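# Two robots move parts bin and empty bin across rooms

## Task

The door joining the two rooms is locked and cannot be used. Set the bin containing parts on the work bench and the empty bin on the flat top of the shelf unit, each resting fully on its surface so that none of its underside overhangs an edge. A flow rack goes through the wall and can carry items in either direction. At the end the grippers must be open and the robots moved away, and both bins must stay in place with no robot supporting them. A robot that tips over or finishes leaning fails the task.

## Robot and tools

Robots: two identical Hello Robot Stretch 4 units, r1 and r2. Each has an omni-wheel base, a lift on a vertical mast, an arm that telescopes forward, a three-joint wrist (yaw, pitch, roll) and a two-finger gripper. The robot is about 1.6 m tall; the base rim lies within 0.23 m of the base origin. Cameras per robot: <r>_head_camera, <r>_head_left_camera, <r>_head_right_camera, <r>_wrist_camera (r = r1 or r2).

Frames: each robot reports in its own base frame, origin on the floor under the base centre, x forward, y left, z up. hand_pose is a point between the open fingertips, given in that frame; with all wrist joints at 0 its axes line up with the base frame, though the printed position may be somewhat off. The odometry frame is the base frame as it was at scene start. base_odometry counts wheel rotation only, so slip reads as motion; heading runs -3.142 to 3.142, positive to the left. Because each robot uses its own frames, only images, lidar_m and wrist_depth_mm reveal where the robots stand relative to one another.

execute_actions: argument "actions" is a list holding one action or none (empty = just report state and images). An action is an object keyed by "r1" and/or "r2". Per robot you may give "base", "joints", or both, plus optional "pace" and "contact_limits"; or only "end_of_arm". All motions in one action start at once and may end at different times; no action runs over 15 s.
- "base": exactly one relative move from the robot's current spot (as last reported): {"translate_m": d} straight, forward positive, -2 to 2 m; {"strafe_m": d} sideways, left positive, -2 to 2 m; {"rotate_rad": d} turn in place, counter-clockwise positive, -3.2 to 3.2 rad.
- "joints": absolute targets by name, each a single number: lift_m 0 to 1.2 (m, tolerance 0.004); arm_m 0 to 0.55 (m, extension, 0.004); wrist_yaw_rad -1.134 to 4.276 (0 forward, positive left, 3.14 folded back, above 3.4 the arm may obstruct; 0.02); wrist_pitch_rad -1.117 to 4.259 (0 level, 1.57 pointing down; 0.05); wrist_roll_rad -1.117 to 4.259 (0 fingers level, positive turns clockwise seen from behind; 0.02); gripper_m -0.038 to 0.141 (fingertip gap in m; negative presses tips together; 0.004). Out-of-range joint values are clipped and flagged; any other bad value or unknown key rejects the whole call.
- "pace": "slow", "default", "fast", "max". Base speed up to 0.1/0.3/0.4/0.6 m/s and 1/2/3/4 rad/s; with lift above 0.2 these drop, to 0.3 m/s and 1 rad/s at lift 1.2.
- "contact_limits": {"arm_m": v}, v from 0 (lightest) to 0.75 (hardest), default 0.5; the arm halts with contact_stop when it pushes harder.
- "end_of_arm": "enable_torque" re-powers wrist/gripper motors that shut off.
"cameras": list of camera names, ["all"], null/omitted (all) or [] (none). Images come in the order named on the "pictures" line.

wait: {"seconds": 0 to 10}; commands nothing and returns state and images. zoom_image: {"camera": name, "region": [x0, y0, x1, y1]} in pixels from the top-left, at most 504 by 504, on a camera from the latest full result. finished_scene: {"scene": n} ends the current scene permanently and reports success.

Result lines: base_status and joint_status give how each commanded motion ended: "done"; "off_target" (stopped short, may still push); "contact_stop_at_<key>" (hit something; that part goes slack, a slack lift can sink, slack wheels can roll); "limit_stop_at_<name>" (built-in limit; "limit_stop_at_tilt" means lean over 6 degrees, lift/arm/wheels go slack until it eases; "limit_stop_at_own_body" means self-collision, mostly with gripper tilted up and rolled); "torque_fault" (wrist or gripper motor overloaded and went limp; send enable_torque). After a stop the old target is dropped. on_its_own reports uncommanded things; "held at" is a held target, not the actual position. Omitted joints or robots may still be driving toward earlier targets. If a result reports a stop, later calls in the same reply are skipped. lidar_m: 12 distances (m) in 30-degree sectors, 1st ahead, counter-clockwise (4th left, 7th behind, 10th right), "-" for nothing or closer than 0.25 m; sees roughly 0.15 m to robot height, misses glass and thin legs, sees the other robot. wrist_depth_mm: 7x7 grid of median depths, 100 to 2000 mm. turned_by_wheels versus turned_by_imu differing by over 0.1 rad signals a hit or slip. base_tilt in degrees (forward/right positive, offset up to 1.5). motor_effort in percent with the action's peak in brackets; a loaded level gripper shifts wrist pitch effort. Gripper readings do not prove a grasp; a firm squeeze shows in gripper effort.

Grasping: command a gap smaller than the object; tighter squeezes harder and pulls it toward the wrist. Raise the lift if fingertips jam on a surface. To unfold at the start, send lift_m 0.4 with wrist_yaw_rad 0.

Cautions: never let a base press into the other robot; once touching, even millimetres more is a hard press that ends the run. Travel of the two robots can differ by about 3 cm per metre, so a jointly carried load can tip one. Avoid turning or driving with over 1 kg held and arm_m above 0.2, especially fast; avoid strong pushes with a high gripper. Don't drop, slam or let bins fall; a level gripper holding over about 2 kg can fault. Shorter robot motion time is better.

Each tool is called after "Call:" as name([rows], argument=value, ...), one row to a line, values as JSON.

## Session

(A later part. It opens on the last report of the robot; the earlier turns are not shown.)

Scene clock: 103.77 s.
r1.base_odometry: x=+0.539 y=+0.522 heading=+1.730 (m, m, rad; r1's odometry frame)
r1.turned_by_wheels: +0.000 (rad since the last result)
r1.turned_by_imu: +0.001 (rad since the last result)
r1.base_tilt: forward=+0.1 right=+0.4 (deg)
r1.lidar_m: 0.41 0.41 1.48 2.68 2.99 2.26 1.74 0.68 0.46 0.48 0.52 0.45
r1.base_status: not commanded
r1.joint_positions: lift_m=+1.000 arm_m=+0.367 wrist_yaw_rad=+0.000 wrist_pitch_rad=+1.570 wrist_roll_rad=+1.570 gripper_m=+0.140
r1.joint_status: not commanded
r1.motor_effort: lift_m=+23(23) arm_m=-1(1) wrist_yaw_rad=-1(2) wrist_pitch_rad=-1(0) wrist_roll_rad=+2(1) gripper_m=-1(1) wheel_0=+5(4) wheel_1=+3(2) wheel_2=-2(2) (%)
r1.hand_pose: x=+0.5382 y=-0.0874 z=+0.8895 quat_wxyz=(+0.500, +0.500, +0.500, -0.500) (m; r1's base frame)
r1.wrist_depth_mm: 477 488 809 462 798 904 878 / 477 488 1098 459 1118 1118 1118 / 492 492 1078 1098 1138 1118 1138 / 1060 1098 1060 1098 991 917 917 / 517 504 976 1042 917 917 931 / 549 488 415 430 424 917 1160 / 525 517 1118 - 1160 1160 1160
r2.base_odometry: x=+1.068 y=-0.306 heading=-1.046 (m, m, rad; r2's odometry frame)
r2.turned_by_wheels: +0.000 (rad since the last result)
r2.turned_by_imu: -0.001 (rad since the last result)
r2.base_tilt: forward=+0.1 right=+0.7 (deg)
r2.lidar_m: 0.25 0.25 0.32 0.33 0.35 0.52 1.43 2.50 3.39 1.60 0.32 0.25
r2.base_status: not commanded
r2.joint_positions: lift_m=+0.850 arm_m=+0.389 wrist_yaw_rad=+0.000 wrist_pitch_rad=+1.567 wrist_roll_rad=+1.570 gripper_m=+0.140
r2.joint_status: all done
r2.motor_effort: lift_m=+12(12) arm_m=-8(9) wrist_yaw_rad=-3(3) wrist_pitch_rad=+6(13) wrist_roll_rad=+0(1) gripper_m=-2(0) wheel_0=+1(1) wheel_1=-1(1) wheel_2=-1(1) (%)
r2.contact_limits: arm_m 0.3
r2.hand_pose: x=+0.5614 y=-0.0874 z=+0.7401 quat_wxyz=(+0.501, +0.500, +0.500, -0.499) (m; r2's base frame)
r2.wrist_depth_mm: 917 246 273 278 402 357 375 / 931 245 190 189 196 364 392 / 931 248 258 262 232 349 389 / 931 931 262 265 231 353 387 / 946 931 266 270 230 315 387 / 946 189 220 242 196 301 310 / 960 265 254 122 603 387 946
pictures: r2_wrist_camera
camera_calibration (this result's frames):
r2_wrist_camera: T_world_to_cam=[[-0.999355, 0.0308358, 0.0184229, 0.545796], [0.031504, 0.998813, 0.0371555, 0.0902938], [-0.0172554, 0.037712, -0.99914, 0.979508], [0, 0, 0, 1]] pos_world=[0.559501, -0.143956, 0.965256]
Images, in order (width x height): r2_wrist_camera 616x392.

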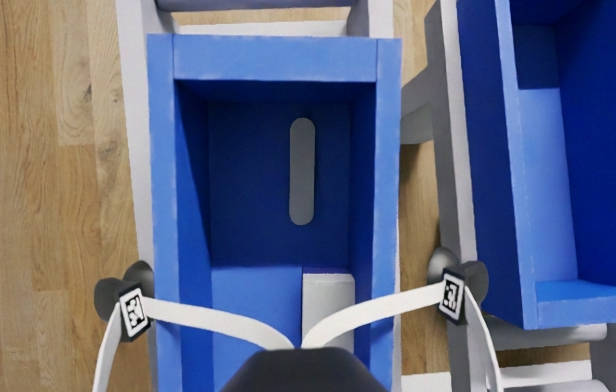

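Call:
execute_actions([
  {"r2":{"joints":{"lift_m":1.0}}},
], cameras=["r2_wrist_camera","r1_head_camera","r1_wrist_camera"])

Scene clock: 105.63 s.
r1.base_odometry: x=+0.539 y=+0.522 heading=+1.730 (m, m, rad; r1's odometry frame)
r1.turned_by_wheels: +0.000 (rad since the last result)
r1.turned_by_imu: +0.000 (rad since the last result)
r1.base_tilt: forward=+0.1 right=+0.4 (deg)
r1.lidar_m: 0.40 0.45 1.52 2.68 2.98 2.23 1.71 0.69 0.47 0.47 0.48 0.44
r1.base_status: not commanded
r1.joint_positions: lift_m=+1.000 arm_m=+0.367 wrist_yaw_rad=+0.000 wrist_pitch_rad=+1.570 wrist_roll_rad=+1.570 gripper_m=+0.140
r1.joint_status: not commanded
r1.motor_effort: lift_m=+23(23) arm_m=-1(1) wrist_yaw_rad=-2(1) wrist_pitch_rad=-1(0) wrist_roll_rad=+0(1) gripper_m=-7(1) wheel_0=+4(5) wheel_1=+3(3) wheel_2=-2(2) (%)
r1.hand_pose: x=+0.5382 y=-0.0874 z=+0.8895 quat_wxyz=(+0.500, +0.500, +0.500, -0.500) (m; r1's base frame)
r1.wrist_depth_mm: 477 484 809 462 809 904 891 / 477 488 1078 455 1118 1118 1118 / 484 496 1098 1098 1118 1118 1160 / 1060 1078 1098 1078 991 904 931 / 512 504 976 1078 917 917 931 / 554 488 413 433 421 931 1138 / 525 517 1098 - 1118 1138 1160
r2.base_odometry: x=+1.068 y=-0.306 heading=-1.046 (m, m, rad; r2's odometry frame)
r2.turned_by_wheels: +0.000 (rad since the last result)
r2.turned_by_imu: +0.000 (rad since the last result)
r2.base_tilt: forward=+0.1 right=+0.7 (deg)
r2.lidar_m: 0.25 0.25 0.31 0.32 0.36 0.52 1.43 2.51 3.38 1.60 0.33 0.25
r2.base_status: not commanded
r2.joint_positions: lift_m=+1.000 arm_m=+0.389 wrist_yaw_rad=+0.000 wrist_pitch_rad=+1.570 wrist_roll_rad=+1.570 gripper_m=+0.140
r2.joint_status: all done
r2.motor_effort: lift_m=+22(24) arm_m=-7(8) wrist_yaw_rad=-3(0) wrist_pitch_rad=+0(6) wrist_roll_rad=-1(1) gripper_m=-1(2) wheel_0=+1(1) wheel_1=-1(1) wheel_2=-1(1) (%)
r2.hand_pose: x=+0.5606 y=-0.0874 z=+0.8893 quat_wxyz=(+0.501, +0.500, +0.500, -0.499) (m; r2's base frame)
r2.wrist_depth_mm: 1060 1078 410 410 1098 488 1138 / 1060 1078 452 430 549 530 1138 / 1060 1078 407 357 564 539 1138 / 1078 1098 410 413 1138 525 917 / 1078 1098 407 418 539 469 931 / 1098 198 370 394 508 539 1160 / 1098 1060 418 120 991 539 991
pictures: r1_head_camera, r1_wrist_camera, r2_wrist_camera
camera_calibration (this result's frames):
r1_wrist_camera: T_world_to_cam=[[-0.999803, -0.00823736, 0.0180616, 0.515883], [-0.00758968, 0.999336, 0.0356394, 0.114535], [-0.0183432, 0.0354953, -0.999201, 1.13315], [0, 0, 0, 1]] pos_world=[0.537436, -0.150431, 1.11884]
r2_wrist_camera: T_world_to_cam=[[-0.999308, 0.030914, 0.0206703, 0.540247], [0.0316656, 0.99881, 0.0370835, 0.0847493], [-0.0194993, 0.0377124, -0.999098, 1.12976], [0, 0, 0, 1]] pos_world=[0.559219, -0.143956, 1.11444]
Images, in order (width x height): r1_head_camera 420x560, r1_wrist_camera 616x392, r2_wrist_camera 616x392.

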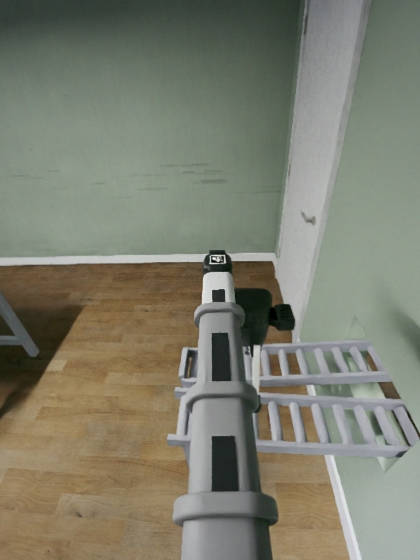

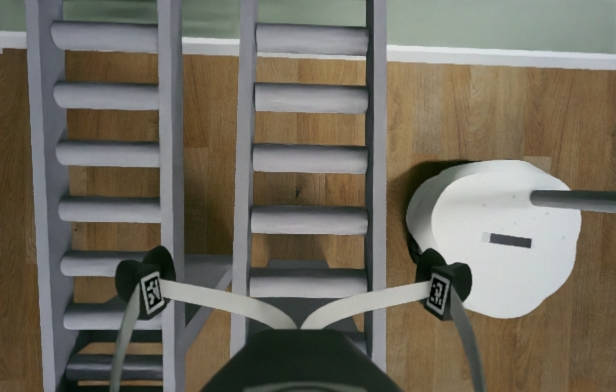

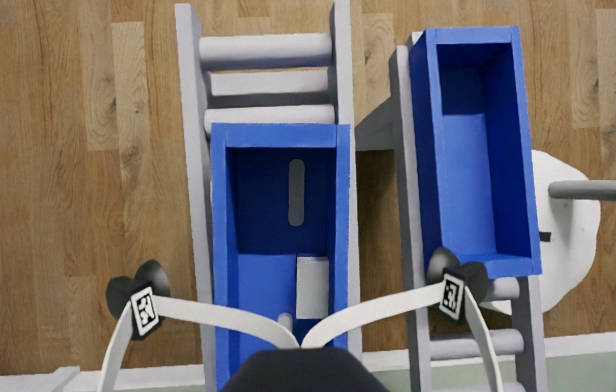

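Call:
execute_actions(actions=[])

Scene clock: 106.77 s.
r1.base_odometry: x=+0.539 y=+0.522 heading=+1.730 (m, m, rad; r1's odometry frame)
r1.turned_by_wheels: +0.000 (rad since the last result)
r1.turned_by_imu: +0.000 (rad since the last result)
r1.base_tilt: forward=+0.1 right=+0.3 (deg)
r1.lidar_m: 0.40 0.43 1.50 2.70 3.00 2.25 1.71 0.69 0.49 0.46 0.53 0.42
r1.base_status: not commanded
r1.joint_positions: lift_m=+1.000 arm_m=+0.367 wrist_yaw_rad=+0.000 wrist_pitch_rad=+1.570 wrist_roll_rad=+1.570 gripper_m=+0.140
r1.joint_status: not commanded
r1.motor_effort: lift_m=+23(23) arm_m=-1(1) wrist_yaw_rad=-2(1) wrist_pitch_rad=+0(0) wrist_roll_rad=+2(1) gripper_m=+2(1) wheel_0=+4(5) wheel_1=+3(3) wheel_2=-2(2) (%)
r1.hand_pose: x=+0.5382 y=-0.0874 z=+0.8895 quat_wxyz=(+0.500, +0.500, +0.500, -0.500) (m; r1's base frame)
r1.wrist_depth_mm: 480 480 820 466 788 904 891 / 480 488 1098 455 1138 1098 1138 / 492 496 1098 1118 1118 1138 1138 / 1060 1098 1098 1118 976 931 917 / 517 500 991 1078 904 917 917 / 554 484 413 433 424 917 1160 / 530 521 1118 - 1138 1138 1160
r2.base_odometry: x=+1.068 y=-0.306 heading=-1.046 (m, m, rad; r2's odometry frame)
r2.turned_by_wheels: +0.000 (rad since the last result)
r2.turned_by_imu: +0.000 (rad since the last result)
r2.base_tilt: forward=+0.1 right=+0.7 (deg)
r2.lidar_m: 0.25 0.25 0.32 0.33 0.35 0.51 1.42 2.47 3.39 1.60 0.30 0.25
r2.base_status: not commanded
r2.joint_positions: lift_m=+1.000 arm_m=+0.389 wrist_yaw_rad=+0.000 wrist_pitch_rad=+1.570 wrist_roll_rad=+1.570 gripper_m=+0.140
r2.joint_status: all done
r2.motor_effort: lift_m=+22(24) arm_m=-7(8) wrist_yaw_rad=-1(0) wrist_pitch_rad=-1(6) wrist_roll_rad=+0(1) gripper_m=-3(2) wheel_0=+1(1) wheel_1=+0(1) wheel_2=-1(1) (%)
r2.hand_pose: x=+0.5606 y=-0.0874 z=+0.8893 quat_wxyz=(+0.501, +0.500, +0.500, -0.499) (m; r2's base frame)
r2.wrist_depth_mm: 1060 1060 407 410 1118 492 1118 / 1060 1078 449 430 549 525 1138 / 1078 1098 427 854 564 539 1138 / 1060 1078 410 382 1118 525 917 / 1078 1098 407 421 535 473 931 / 1078 198 353 397 508 539 1160 / 1078 1060 418 120 991 539 991
pictures: r1_head_camera, r1_head_left_camera, r1_head_right_camera, r1_wrist_camera, r2_head_camera, r2_head_left_camera, r2_head_right_camera, r2_wrist_camera
camera_calibration (this result's frames):
r1_wrist_camera: T_world_to_cam=[[-0.999803, -0.00823711, 0.0180618, 0.515883], [-0.00758943, 0.999336, 0.0356394, 0.114535], [-0.0183434, 0.0354953, -0.999201, 1.13315], [0, 0, 0, 1]] pos_world=[0.537436, -0.150431, 1.11884]
r2_wrist_camera: T_world_to_cam=[[-0.999308, 0.0309142, 0.0206703, 0.540247], [0.0316659, 0.99881, 0.0370835, 0.0847492], [-0.0194993, 0.0377124, -0.999098, 1.12976], [0, 0, 0, 1]] pos_world=[0.559219, -0.143956, 1.11444]
Images, in order (width x height): r1_head_camera 420x560, r1_head_left_camera 420x672, r1_head_right_camera 420x672, r1_wrist_camera 616x392, r2_head_camera 420x560, r2_head_left_camera 420x672, r2_head_right_camera 420x672, r2_wrist_camera 616x392.

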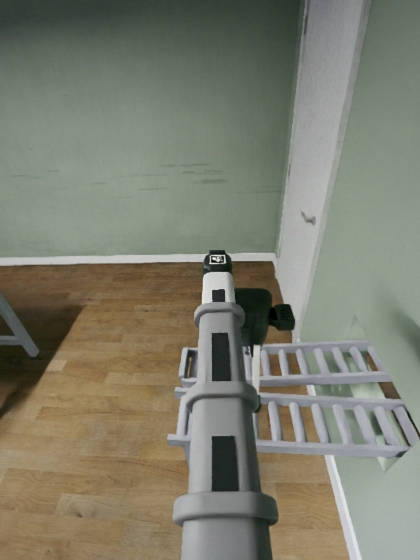

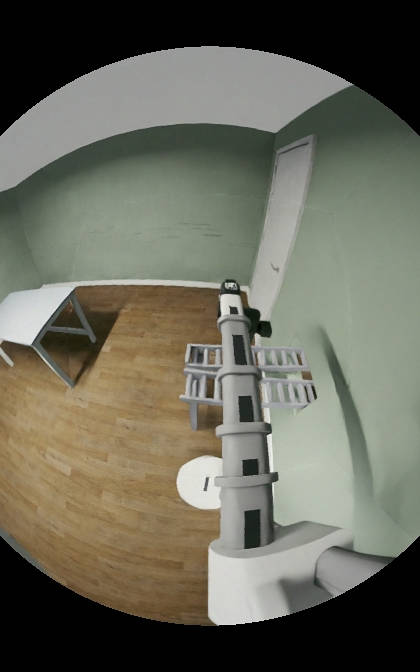

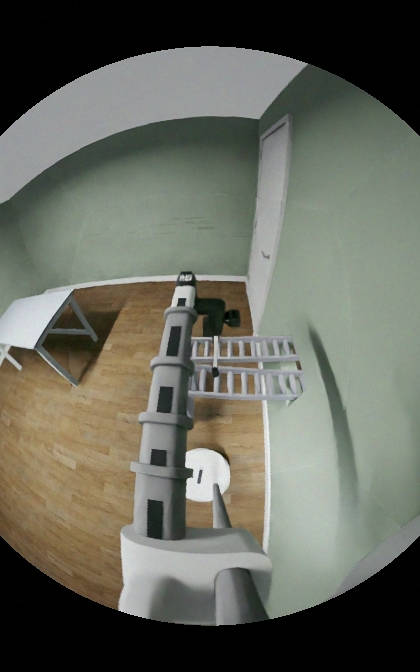

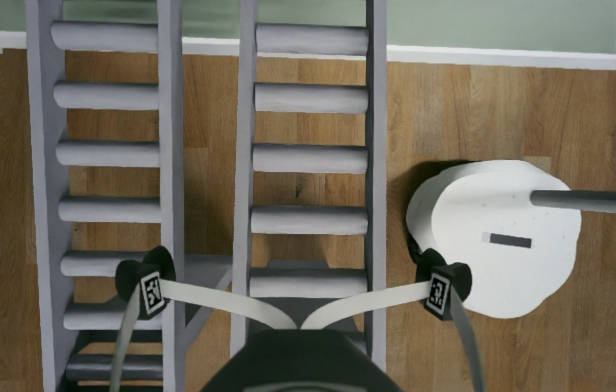

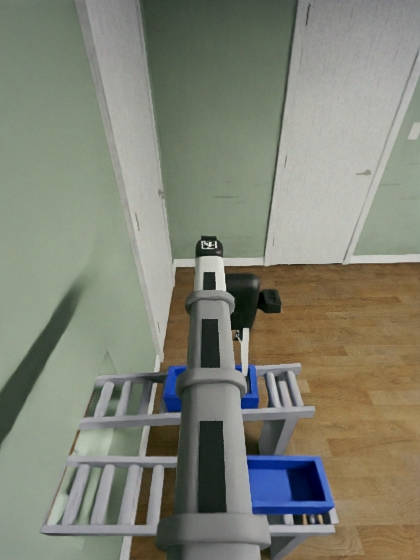

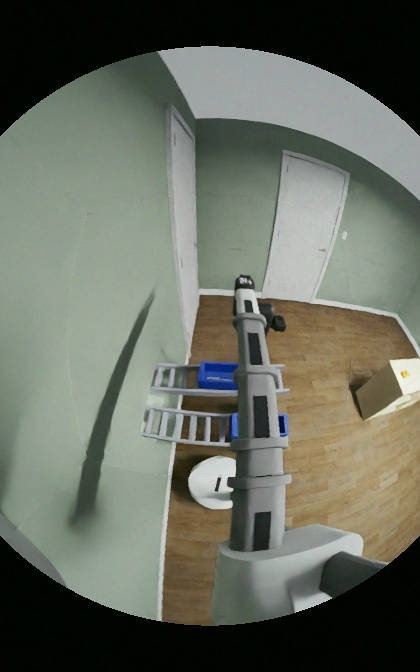

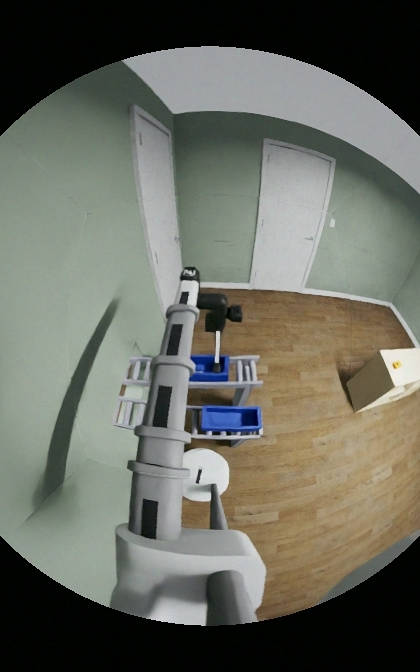

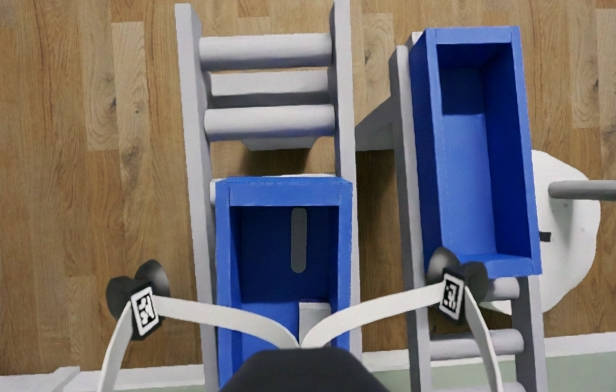

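Call:
wait(seconds=2)

Scene clock: 108.93 s.
r1.base_odometry: x=+0.539 y=+0.522 heading=+1.730 (m, m, rad; r1's odometry frame)
r1.turned_by_wheels: +0.000 (rad since the last result)
r1.turned_by_imu: +0.001 (rad since the last result)
r1.base_tilt: forward=+0.1 right=+0.3 (deg)
r1.lidar_m: 0.41 0.43 1.50 2.72 2.96 2.21 1.68 0.69 0.51 0.47 0.50 0.41
r1.base_status: not commanded
r1.joint_positions: lift_m=+1.000 arm_m=+0.367 wrist_yaw_rad=+0.000 wrist_pitch_rad=+1.570 wrist_roll_rad=+1.570 gripper_m=+0.140
r1.joint_status: not commanded
r1.motor_effort: lift_m=+23(23) arm_m=-1(1) wrist_yaw_rad=-2(1) wrist_pitch_rad=+0(0) wrist_roll_rad=+2(1) gripper_m=-2(1) wheel_0=+4(5) wheel_1=+2(3) wheel_2=-2(2) (%)
r1.hand_pose: x=+0.5382 y=-0.0874 z=+0.8895 quat_wxyz=(+0.500, +0.500, +0.500, -0.500) (m; r1's base frame)
r1.wrist_depth_mm: 477 484 809 462 798 891 878 / 484 484 1078 459 1098 1118 1160 / 488 492 1078 1078 1118 1138 1138 / 1060 1098 1098 1118 1008 904 917 / 512 500 976 1042 917 931 931 / 554 488 413 430 421 931 1138 / 525 517 1078 - 1138 1138 1160
r2.base_odometry: x=+1.068 y=-0.306 heading=-1.046 (m, m, rad; r2's odometry frame)
r2.turned_by_wheels: +0.000 (rad since the last result)
r2.turned_by_imu: -0.001 (rad since the last result)
r2.base_tilt: forward=+0.1 right=+0.6 (deg)
r2.lidar_m: 0.25 0.25 0.35 0.33 0.35 0.51 1.43 2.50 3.41 1.57 0.32 0.25
r2.base_status: not commanded
r2.joint_positions: lift_m=+1.000 arm_m=+0.389 wrist_yaw_rad=+0.000 wrist_pitch_rad=+1.570 wrist_roll_rad=+1.570 gripper_m=+0.140
r2.joint_status: all done
r2.motor_effort: lift_m=+22(24) arm_m=-7(8) wrist_yaw_rad=+0(0) wrist_pitch_rad=-1(6) wrist_roll_rad=-1(1) gripper_m=+0(2) wheel_0=+1(1) wheel_1=-1(1) wheel_2=-1(1) (%)
r2.hand_pose: x=+0.5606 y=-0.0874 z=+0.8893 quat_wxyz=(+0.501, +0.500, +0.500, -0.499) (m; r2's base frame)
r2.wrist_depth_mm: 1060 1078 407 413 1098 488 1138 / 1060 1078 452 433 549 525 1138 / 1078 1098 427 854 564 539 1160 / 1078 1098 424 439 1138 521 917 / 1078 1118 433 445 539 469 931 / 1078 198 455 449 512 539 1182 / 1098 1078 1025 120 976 544 991
wait: 2.00 s; at rest by 0.10 s
pictures: r1_head_camera, r1_head_left_camera, r1_head_right_camera, r1_wrist_camera, r2_head_camera, r2_head_left_camera, r2_head_right_camera, r2_wrist_camera
camera_calibration (this result's frames):
r1_wrist_camera: T_world_to_cam=[[-0.999803, -0.00823709, 0.0180617, 0.515883], [-0.0075894, 0.999336, 0.0356394, 0.114535], [-0.0183433, 0.0354953, -0.999201, 1.13315], [0, 0, 0, 1]] pos_world=[0.537436, -0.150431, 1.11884]
r2_wrist_camera: T_world_to_cam=[[-0.999308, 0.0309141, 0.0206702, 0.540247], [0.0316657, 0.99881, 0.0370835, 0.0847493], [-0.0194992, 0.0377124, -0.999098, 1.12976], [0, 0, 0, 1]] pos_world=[0.559219, -0.143956, 1.11444]
Images, in order (width x height): r1_head_camera 420x560, r1_head_left_camera 420x672, r1_head_right_camera 420x672, r1_wrist_camera 616x392, r2_head_camera 420x560, r2_head_left_camera 420x672, r2_head_right_camera 420x672, r2_wrist_camera 616x392.

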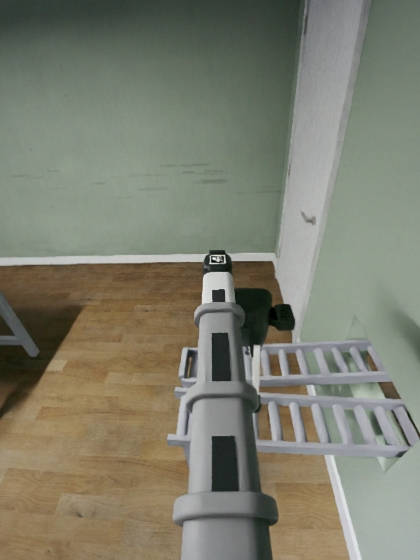

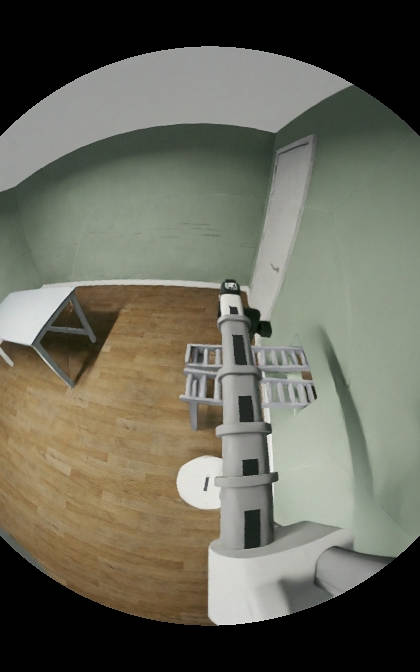

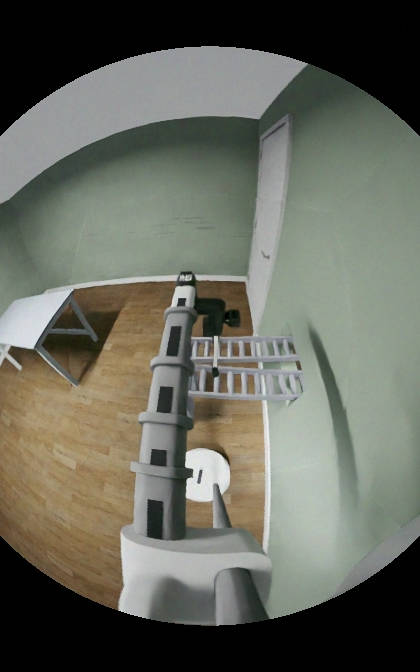

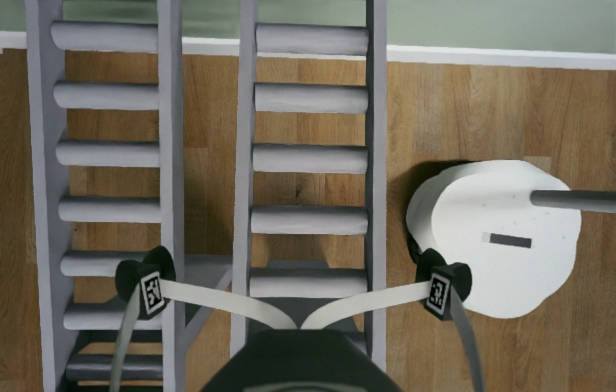

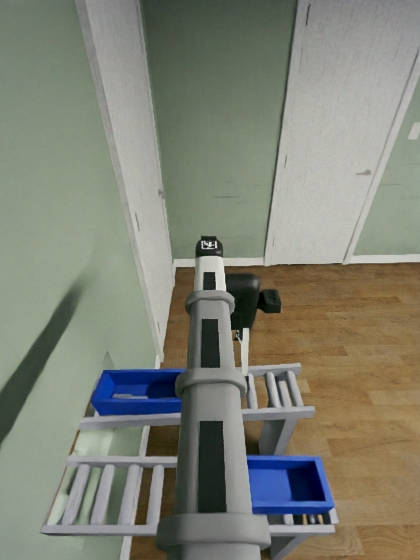

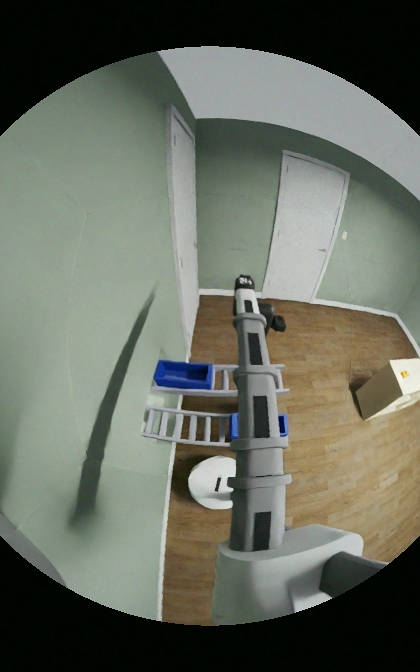

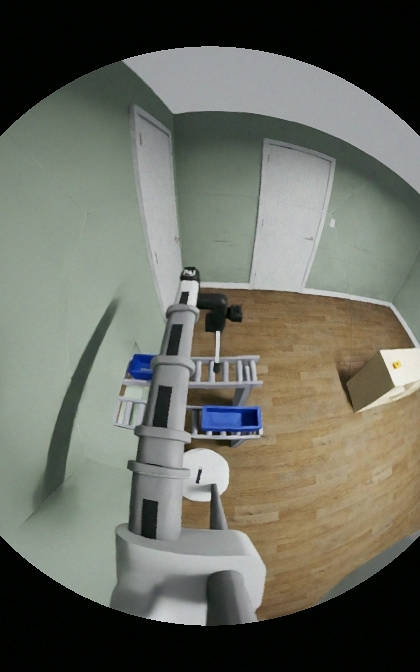

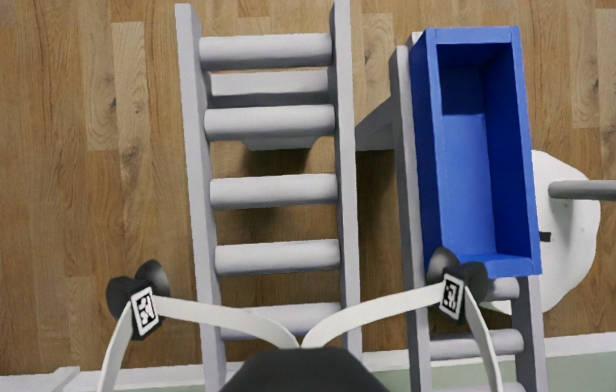

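Call:
execute_actions([
  {"r1":{"base":{"translate_m":0.15},"joints":{"arm_m":0.464}},"r2":{"base":{"strafe_m":-0.085},"joints":{"arm_m":0.2}}},
], cameras=["r1_wrist_camera","r2_wrist_camera"])

Call:
execute_actions([
  {"r1":{"joints":{"lift_m":0.86}},"r2":{"joints":{"lift_m":0.85}}},
], cameras=["r1_wrist_camera","r2_wrist_camera"])

Scene clock: 111.60 s.
r1.base_odometry: x=+0.515 y=+0.670 heading=+1.731 (m, m, rad; r1's odometry frame)
r1.turned_by_wheels: +0.001 (rad since the last result)
r1.turned_by_imu: +0.001 (rad since the last result)
r1.base_tilt: forward=+0.1 right=+0.3 (deg)
r1.lidar_m: 0.25 0.28 1.44 2.02 3.21 2.38 1.77 0.68 0.52 0.46 0.40 0.26
r1.base_status: done
r1.joint_positions: lift_m=+1.000 arm_m=+0.463 wrist_yaw_rad=+0.000 wrist_pitch_rad=+1.570 wrist_roll_rad=+1.570 gripper_m=+0.140
r1.joint_status: all done
r1.motor_effort: lift_m=+23(23) arm_m=+4(6) wrist_yaw_rad=-3(1) wrist_pitch_rad=+1(2) wrist_roll_rad=+1(0) gripper_m=+1(3) wheel_0=+3(8) wheel_1=+4(10) wheel_2=+1(10) (%)
r1.hand_pose: x=+0.6344 y=-0.0874 z=+0.8895 quat_wxyz=(+0.500, +0.500, +0.500, -0.500) (m; r1's base frame)
r1.wrist_depth_mm: 917 960 831 413 878 469 473 / 1078 1118 1078 473 1118 462 466 / 1060 1078 1078 477 1118 459 455 / 1078 1098 1098 488 1138 455 452 / 1060 1098 1098 466 1042 455 462 / 1078 1098 517 418 554 445 445 / 1098 1098 1118 - 1138 439 442
r2.base_odometry: x=+0.994 y=-0.349 heading=-1.046 (m, m, rad; r2's odometry frame)
r2.turned_by_wheels: +0.000 (rad since the last result)
r2.turned_by_imu: -0.001 (rad since the last result)
r2.base_tilt: forward=+0.1 right=+0.6 (deg)
r2.lidar_m: 0.25 0.25 0.31 0.43 0.44 0.64 1.77 2.48 3.38 1.51 0.34 0.25
r2.base_status: done
r2.joint_positions: lift_m=+1.000 arm_m=+0.201 wrist_yaw_rad=+0.000 wrist_pitch_rad=+1.570 wrist_roll_rad=+1.570 gripper_m=+0.140
r2.joint_status: all done
r2.motor_effort: lift_m=+22(22) arm_m=-8(8) wrist_yaw_rad=+0(1) wrist_pitch_rad=-2(1) wrist_roll_rad=-1(1) gripper_m=-2(2) wheel_0=+0(8) wheel_1=+1(5) wheel_2=-1(1) (%)
r2.hand_pose: x=+0.3724 y=-0.0874 z=+0.8893 quat_wxyz=(+0.500, +0.500, +0.500, -0.500) (m; r2's base frame)
r2.wrist_depth_mm: 1060 1078 1078 1098 1118 1098 1138 / 1060 1060 1078 1098 1118 1118 1160 / 402 404 1098 530 931 1118 1138 / 407 418 1098 535 917 904 691 / 415 1098 1118 530 535 917 1160 / 424 198 1098 525 496 1138 1160 / 427 433 1118 120 1078 1138 1160
pictures: r1_wrist_camera, r2_wrist_camera
camera_calibration (this result's frames):
r1_wrist_camera: T_world_to_cam=[[-0.999806, -0.00851987, 0.0177402, 0.612299], [-0.00788351, 0.999334, 0.035637, 0.115453], [-0.018032, 0.0354902, -0.999207, 1.13472], [0, 0, 0, 1]] pos_world=[0.633552, -0.150431, 1.11884]
r2_wrist_camera: T_world_to_cam=[[-0.999286, 0.0313475, 0.0211106, 0.351851], [0.0321153, 0.998797, 0.0370694, 0.0905517], [-0.0199231, 0.0377209, -0.99909, 1.12625], [0, 0, 0, 1]] pos_world=[0.37113, -0.143955, 1.11444]
Images, in order (width x height): r1_wrist_camera 616x392, r2_wrist_camera 616x392.

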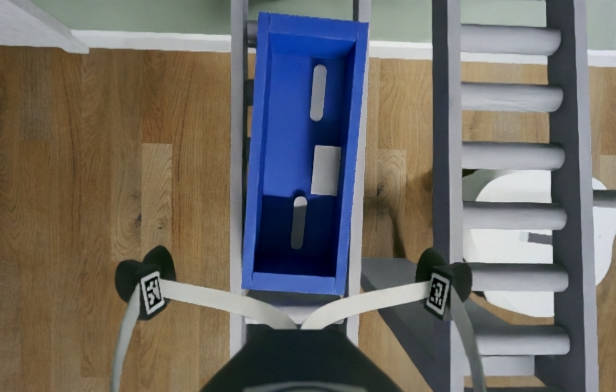

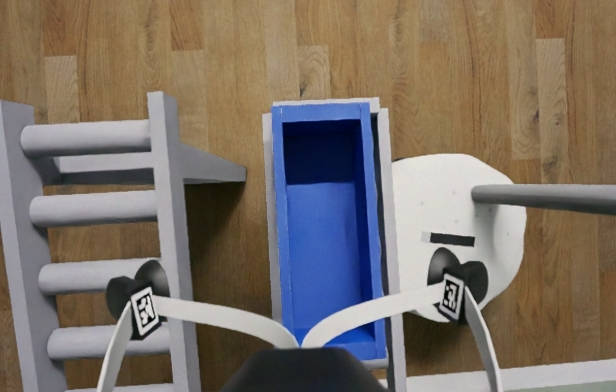

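Scene clock: 113.30 s.
r1.base_odometry: x=+0.515 y=+0.670 heading=+1.731 (m, m, rad; r1's odometry frame)
r1.turned_by_wheels: +0.000 (rad since the last result)
r1.turned_by_imu: +0.000 (rad since the last result)
r1.base_tilt: forward=+0.1 right=+0.4 (deg)
r1.lidar_m: 0.27 0.28 1.44 2.05 3.20 2.40 1.74 0.70 0.51 0.49 0.39 0.28
r1.base_status: not commanded
r1.joint_positions: lift_m=+0.860 arm_m=+0.463 wrist_yaw_rad=+0.000 wrist_pitch_rad=+1.570 wrist_roll_rad=+1.570 gripper_m=+0.140
r1.joint_status: all done
r1.motor_effort: lift_m=+18(23) arm_m=+4(4) wrist_yaw_rad=-3(3) wrist_pitch_rad=+0(0) wrist_roll_rad=+0(2) gripper_m=+0(1) wheel_0=+3(3) wheel_1=+4(3) wheel_2=+1(1) (%)
r1.hand_pose: x=+0.6344 y=-0.0874 z=+0.7499 quat_wxyz=(+0.500, +0.500, +0.500, -0.500) (m; r1's base frame)
r1.wrist_depth_mm: 917 917 831 854 866 798 798 / 931 946 946 960 960 976 991 / 931 960 359 359 976 976 314 / 946 946 338 300 976 878 778 / 960 960 343 355 325 325 788 / 960 976 312 357 309 304 306 / 960 931 353 - 521 324 430
r2.base_odometry: x=+0.994 y=-0.349 heading=-1.046 (m, m, rad; r2's odometry frame)
r2.turned_by_wheels: +0.000 (rad since the last result)
r2.turned_by_imu: +0.000 (rad since the last result)
r2.base_tilt: forward=+0.1 right=+0.7 (deg)
r2.lidar_m: 0.25 0.25 0.33 0.40 0.42 0.66 1.75 2.48 3.38 1.52 0.34 0.25
r2.base_status: not commanded
r2.joint_positions: lift_m=+0.850 arm_m=+0.201 wrist_yaw_rad=+0.000 wrist_pitch_rad=+1.570 wrist_roll_rad=+1.570 gripper_m=+0.140
r2.joint_status: all done
r2.motor_effort: lift_m=+12(22) arm_m=-8(8) wrist_yaw_rad=-1(0) wrist_pitch_rad=-2(2) wrist_roll_rad=+0(0) gripper_m=+0(2) wheel_0=+0(0) wheel_1=+1(1) wheel_2=-1(2) (%)
r2.hand_pose: x=+0.3724 y=-0.0874 z=+0.7401 quat_wxyz=(+0.500, +0.500, +0.500, -0.500) (m; r2's base frame)
r2.wrist_depth_mm: 917 931 946 946 960 960 991 / 256 946 946 317 362 976 991 / 263 300 946 389 382 976 976 / 273 296 946 387 382 768 691 / 946 267 976 382 379 768 891 / 276 198 946 375 312 768 1008 / 946 296 960 120 362 991 1008
pictures: r1_wrist_camera, r2_wrist_camera
camera_calibration (this result's frames):
r1_wrist_camera: T_world_to_cam=[[-0.999806, -0.00852029, 0.01774, 0.614778], [-0.00788393, 0.999334, 0.035637, 0.120429], [-0.0180319, 0.0354902, -0.999207, 0.995217], [0, 0, 0, 1]] pos_world=[0.633554, -0.150431, 0.97923]
r2_wrist_camera: T_world_to_cam=[[-0.999286, 0.0313474, 0.0211105, 0.354994], [0.0321152, 0.998797, 0.0370694, 0.096082], [-0.019923, 0.0377209, -0.99909, 0.977199], [0, 0, 0, 1]] pos_world=[0.371124, -0.143955, 0.965254]
Images, in order (width x height): r1_wrist_camera 616x392, r2_wrist_camera 616x392.

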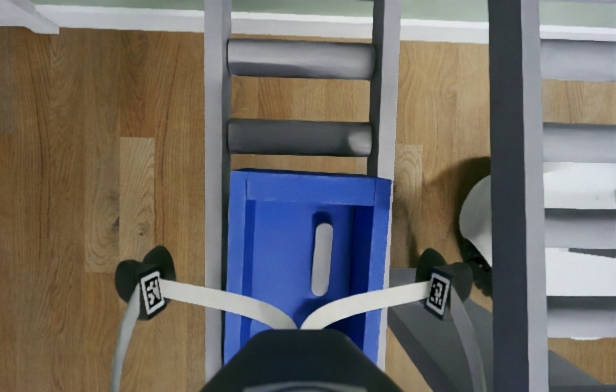

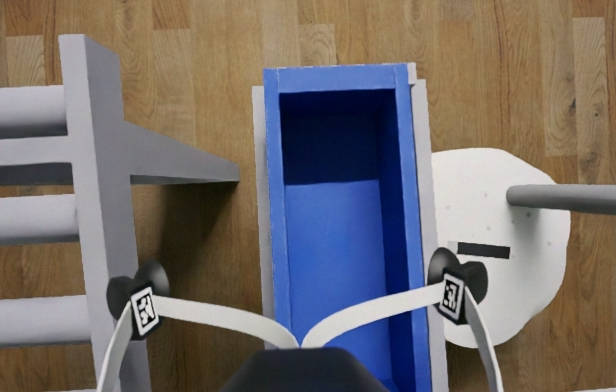

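Call:
execute_actions([
  {"r1":{"base":{"strafe_m":0.07},"joints":{"lift_m":0.8,"arm_m":0.459}},"r2":{"joints":{"lift_m":0.8,"arm_m":0.173}}},
], cameras=["r1_wrist_camera","r2_wrist_camera"])

Scene clock: 114.90 s.
r1.base_odometry: x=+0.446 y=+0.659 heading=+1.731 (m, m, rad; r1's odometry frame)
r1.turned_by_wheels: +0.000 (rad since the last result)
r1.turned_by_imu: +0.000 (rad since the last result)
r1.base_tilt: forward=+0.1 right=+0.4 (deg)
r1.lidar_m: 0.27 2.55 1.35 2.00 3.19 2.36 1.99 0.80 0.57 0.55 0.36 0.25
r1.base_status: done
r1.joint_positions: lift_m=+0.800 arm_m=+0.460 wrist_yaw_rad=+0.000 wrist_pitch_rad=+1.570 wrist_roll_rad=+1.570 gripper_m=+0.140
r1.joint_status: all done
r1.motor_effort: lift_m=+18(19) arm_m=-5(4) wrist_yaw_rad=-3(3) wrist_pitch_rad=+0(0) wrist_roll_rad=+1(1) gripper_m=+0(1) wheel_0=-1(10) wheel_1=+1(8) wheel_2=+0(0) (%)
r1.hand_pose: x=+0.6309 y=-0.0874 z=+0.6899 quat_wxyz=(+0.500, +0.500, +0.500, -0.500) (m; r1's base frame)
r1.wrist_depth_mm: 878 878 289 294 301 917 252 / 866 878 218 208 211 917 250 / 891 891 276 290 290 917 249 / 891 891 279 291 290 878 248 / 878 891 283 298 241 768 247 / 878 904 236 270 227 410 247 / 904 904 243 - 946 330 244
r2.base_odometry: x=+0.994 y=-0.349 heading=-1.046 (m, m, rad; r2's odometry frame)
r2.turned_by_wheels: +0.000 (rad since the last result)
r2.turned_by_imu: +0.000 (rad since the last result)
r2.base_tilt: forward=+0.1 right=+0.7 (deg)
r2.lidar_m: 0.25 0.25 0.34 0.41 0.44 0.61 1.74 2.49 3.40 1.51 0.36 0.25
r2.base_status: not commanded
r2.joint_positions: lift_m=+0.800 arm_m=+0.174 wrist_yaw_rad=+0.000 wrist_pitch_rad=+1.570 wrist_roll_rad=+1.570 gripper_m=+0.140
r2.joint_status: all done
r2.motor_effort: lift_m=+12(13) arm_m=-7(10) wrist_yaw_rad=+1(0) wrist_pitch_rad=-2(2) wrist_roll_rad=-1(1) gripper_m=-1(1) wheel_0=+0(0) wheel_1=+1(1) wheel_2=-2(2) (%)
r2.hand_pose: x=+0.3454 y=-0.0874 z=+0.6901 quat_wxyz=(+0.500, +0.500, +0.500, -0.500) (m; r2's base frame)
r2.wrist_depth_mm: 866 891 904 904 904 917 946 / 866 878 300 281 332 931 946 / 233 439 338 340 334 917 946 / 230 891 334 336 330 707 723 / 227 891 891 332 327 715 732 / 224 198 250 329 277 715 960 / 221 891 931 120 306 946 960
pictures: r1_wrist_camera, r2_wrist_camera
camera_calibration (this result's frames):
r1_wrist_camera: T_world_to_cam=[[-0.999807, -0.00844935, 0.0177292, 0.612375], [-0.00781342, 0.999334, 0.0356369, 0.122495], [-0.0180185, 0.0354915, -0.999208, 0.935197], [0, 0, 0, 1]] pos_world=[0.630065, -0.150431, 0.919234]
r2_wrist_camera: T_world_to_cam=[[-0.999287, 0.0313548, 0.0210558, 0.329116], [0.0321205, 0.998796, 0.0370712, 0.0987994], [-0.0198681, 0.0377211, -0.999091, 0.926687], [0, 0, 0, 1]] pos_world=[0.34412, -0.143955, 0.915252]
Images, in order (width x height): r1_wrist_camera 616x392, r2_wrist_camera 616x392.

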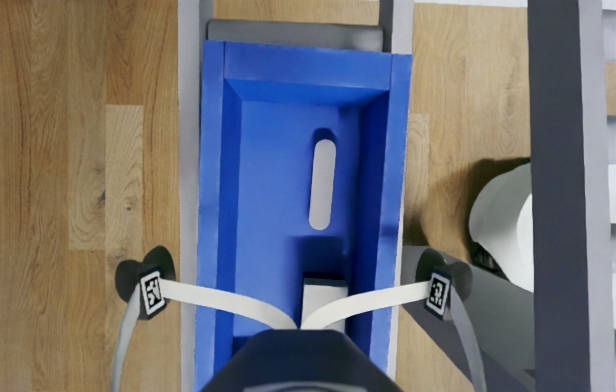

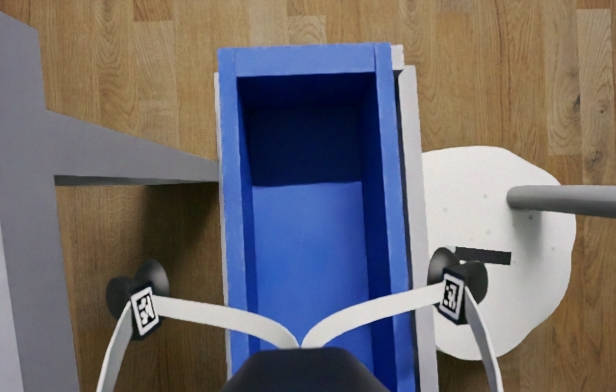

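Call:
execute_actions([
  {"r1":{"joints":{"lift_m":0.77}},"r2":{"joints":{"lift_m":0.733,"arm_m":0.17}}},
], cameras=["r1_wrist_camera","r2_wrist_camera"])

Call:
execute_actions([
  {"r1":{"joints":{"gripper_m":0.045}},"r2":{"joints":{"gripper_m":0.055}}},
], cameras=["r1_wrist_camera","r2_wrist_camera"])

Scene clock: 116.63 s.
r1.base_odometry: x=+0.446 y=+0.659 heading=+1.731 (m, m, rad; r1's odometry frame)
r1.turned_by_wheels: +0.000 (rad since the last result)
r1.turned_by_imu: +0.000 (rad since the last result)
r1.base_tilt: forward=+0.1 right=+0.3 (deg)
r1.lidar_m: 0.26 2.50 1.38 2.01 3.19 2.37 2.01 0.79 0.57 0.54 0.37 0.26
r1.base_status: not commanded
r1.joint_positions: lift_m=+0.770 arm_m=+0.460 wrist_yaw_rad=+0.000 wrist_pitch_rad=+1.570 wrist_roll_rad=+1.570 gripper_m=+0.140
r1.joint_status: all done
r1.motor_effort: lift_m=+17(18) arm_m=-5(5) wrist_yaw_rad=-2(2) wrist_pitch_rad=-1(0) wrist_roll_rad=+2(2) gripper_m=-1(1) wheel_0=-1(1) wheel_1=+1(0) wheel_2=+0(0) (%)
r1.hand_pose: x=+0.6309 y=-0.0874 z=+0.6600 quat_wxyz=(+0.500, +0.500, +0.500, -0.500) (m; r1's base frame)
r1.wrist_depth_mm: 854 842 177 178 248 878 574 / 854 854 197 216 183 891 569 / 854 854 247 259 220 891 788 / 854 866 252 265 248 904 699 / 854 866 255 268 220 768 691 / 866 259 190 240 199 418 421 / 866 878 193 - 904 353 293
r2.base_odometry: x=+0.994 y=-0.349 heading=-1.046 (m, m, rad; r2's odometry frame)
r2.turned_by_wheels: +0.000 (rad since the last result)
r2.turned_by_imu: +0.000 (rad since the last result)
r2.base_tilt: forward=+0.1 right=+0.6 (deg)
r2.lidar_m: 0.25 0.25 0.35 0.43 0.45 0.61 1.75 2.50 3.36 1.53 0.34 0.26
r2.base_status: not commanded
r2.joint_positions: lift_m=+0.734 arm_m=+0.171 wrist_yaw_rad=+0.000 wrist_pitch_rad=+1.572 wrist_roll_rad=+1.570 gripper_m=+0.140
r2.joint_status: all done
r2.motor_effort: lift_m=+9(13) arm_m=-7(10) wrist_yaw_rad=+2(1) wrist_pitch_rad=-8(8) wrist_roll_rad=-1(1) gripper_m=-3(0) wheel_0=+0(0) wheel_1=+1(1) wheel_2=-1(1) (%)
r2.hand_pose: x=+0.3418 y=-0.0874 z=+0.6234 quat_wxyz=(+0.500, +0.499, +0.501, -0.500) (m; r2's base frame)
r2.wrist_depth_mm: 809 820 195 197 199 854 854 / 809 820 221 263 232 854 866 / 237 492 247 273 242 854 878 / 820 831 267 271 223 654 654 / 820 831 266 267 228 647 661 / 820 197 186 266 189 211 661 / 820 842 202 120 215 661 891
pictures: r1_wrist_camera, r2_wrist_camera
camera_calibration (this result's frames):
r1_wrist_camera: T_world_to_cam=[[-0.999807, -0.00844929, 0.0177288, 0.612903], [-0.00781337, 0.999334, 0.0356369, 0.12356], [-0.0180181, 0.0354915, -0.999208, 0.905333], [0, 0, 0, 1]] pos_world=[0.630063, -0.150431, 0.889346]
r2_wrist_camera: T_world_to_cam=[[-0.999244, 0.0313557, 0.0229912, 0.325714], [0.0321932, 0.998796, 0.037009, 0.101402], [-0.021803, 0.0377212, -0.99905, 0.860579], [0, 0, 0, 1]] pos_world=[0.340967, -0.143955, 0.848521]
Images, in order (width x height): r1_wrist_camera 616x392, r2_wrist_camera 616x392.

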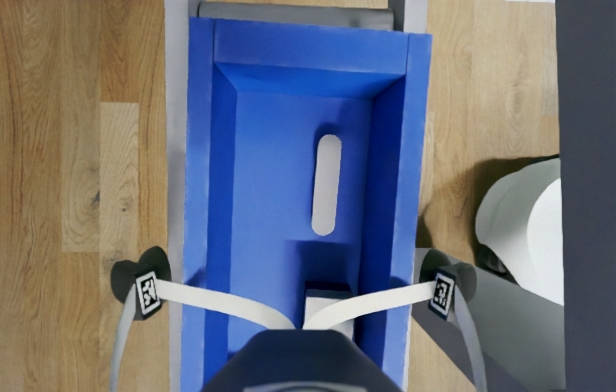

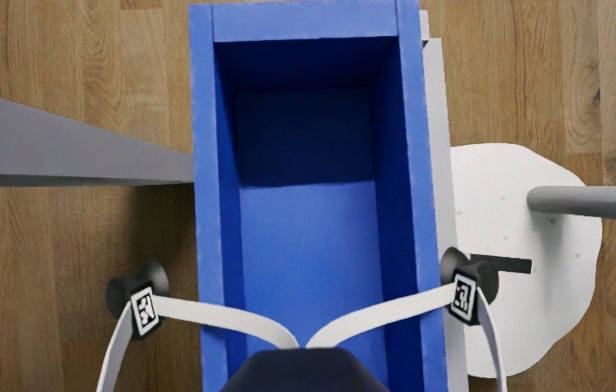

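Scene clock: 118.60 s.
r1.base_odometry: x=+0.446 y=+0.659 heading=+1.731 (m, m, rad; r1's odometry frame)
r1.turned_by_wheels: +0.000 (rad since the last result)
r1.turned_by_imu: +0.000 (rad since the last result)
r1.base_tilt: forward=+0.1 right=+0.3 (deg)
r1.lidar_m: 0.25 2.54 1.38 2.03 3.20 2.39 2.01 0.77 0.59 0.54 0.38 0.27
r1.base_status: not commanded
r1.joint_positions: lift_m=+0.770 arm_m=+0.460 wrist_yaw_rad=+0.000 wrist_pitch_rad=+1.570 wrist_roll_rad=+1.570 gripper_m=+0.046
r1.joint_status: all done
r1.motor_effort: lift_m=+20(20) arm_m=-5(5) wrist_yaw_rad=-1(1) wrist_pitch_rad=+2(3) wrist_roll_rad=+1(1) gripper_m=-31(29) wheel_0=-1(1) wheel_1=+1(0) wheel_2=+0(0) (%)
r1.hand_pose: x=+0.6310 y=-0.0874 z=+0.6598 quat_wxyz=(+0.500, +0.500, +0.500, -0.500) (m; r1's base frame)
r1.wrist_depth_mm: 842 854 156 157 160 878 569 / 842 854 179 229 172 891 569 / 842 866 212 240 189 891 891 / 854 866 217 245 209 891 691 / 854 866 226 251 204 750 691 / 854 177 230 237 187 182 415 / 854 866 173 - 179 353 291
r2.base_odometry: x=+0.994 y=-0.349 heading=-1.046 (m, m, rad; r2's odometry frame)
r2.turned_by_wheels: +0.000 (rad since the last result)
r2.turned_by_imu: -0.001 (rad since the last result)
r2.base_tilt: forward=+0.1 right=+0.6 (deg)
r2.lidar_m: 0.26 0.25 0.33 0.42 0.44 0.59 1.75 2.49 3.40 1.49 0.36 0.26
r2.base_status: not commanded
r2.joint_positions: lift_m=+0.733 arm_m=+0.171 wrist_yaw_rad=-0.001 wrist_pitch_rad=+1.575 wrist_roll_rad=+1.569 gripper_m=+0.056
r2.joint_status: all done
r2.motor_effort: lift_m=+13(13) arm_m=-4(7) wrist_yaw_rad=+4(11) wrist_pitch_rad=-15(42) wrist_roll_rad=+1(1) gripper_m=-30(31) wheel_0=+1(0) wheel_1=+1(1) wheel_2=-3(4) (%)
r2.hand_pose: x=+0.3404 y=-0.0874 z=+0.6231 quat_wxyz=(+0.499, +0.499, +0.501, -0.501) (m; r2's base frame)
r2.wrist_depth_mm: 809 809 176 179 175 854 866 / 809 809 215 254 208 854 878 / 244 389 233 253 216 854 878 / 809 820 224 252 224 647 654 / 820 831 216 251 200 654 661 / 820 182 209 250 209 176 661 / 820 831 171 178 170 661 891
pictures: r1_wrist_camera, r2_wrist_camera
camera_calibration (this result's frames):
r1_wrist_camera: T_world_to_cam=[[-0.999818, -0.00792807, 0.0173775, 0.613259], [-0.00730492, 0.999338, 0.0356345, 0.123252], [-0.0176485, 0.035501, -0.999214, 0.904827], [0, 0, 0, 1]] pos_world=[0.630016, -0.150431, 0.889067]
r2_wrist_camera: T_world_to_cam=[[-0.999176, 0.0313544, 0.0257733, 0.32249], [0.0322949, 0.998796, 0.0369221, 0.101481], [-0.0245846, 0.037724, -0.998986, 0.861113], [0, 0, 0, 1]] pos_world=[0.340117, -0.143955, 0.848181]
Images, in order (width x height): r1_wrist_camera 616x392, r2_wrist_camera 616x392.

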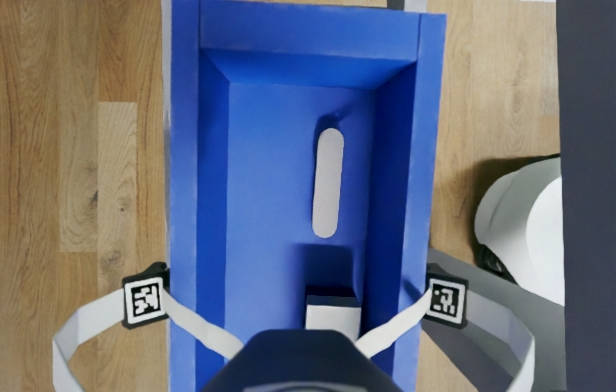

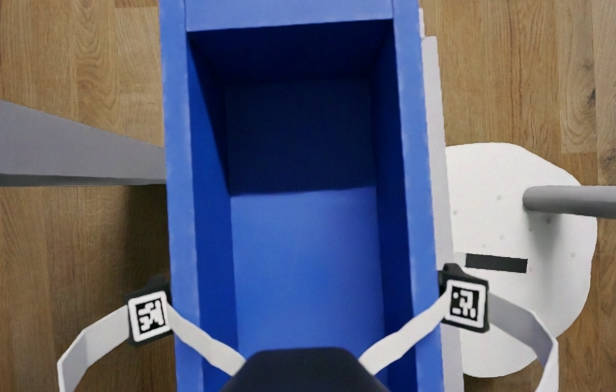

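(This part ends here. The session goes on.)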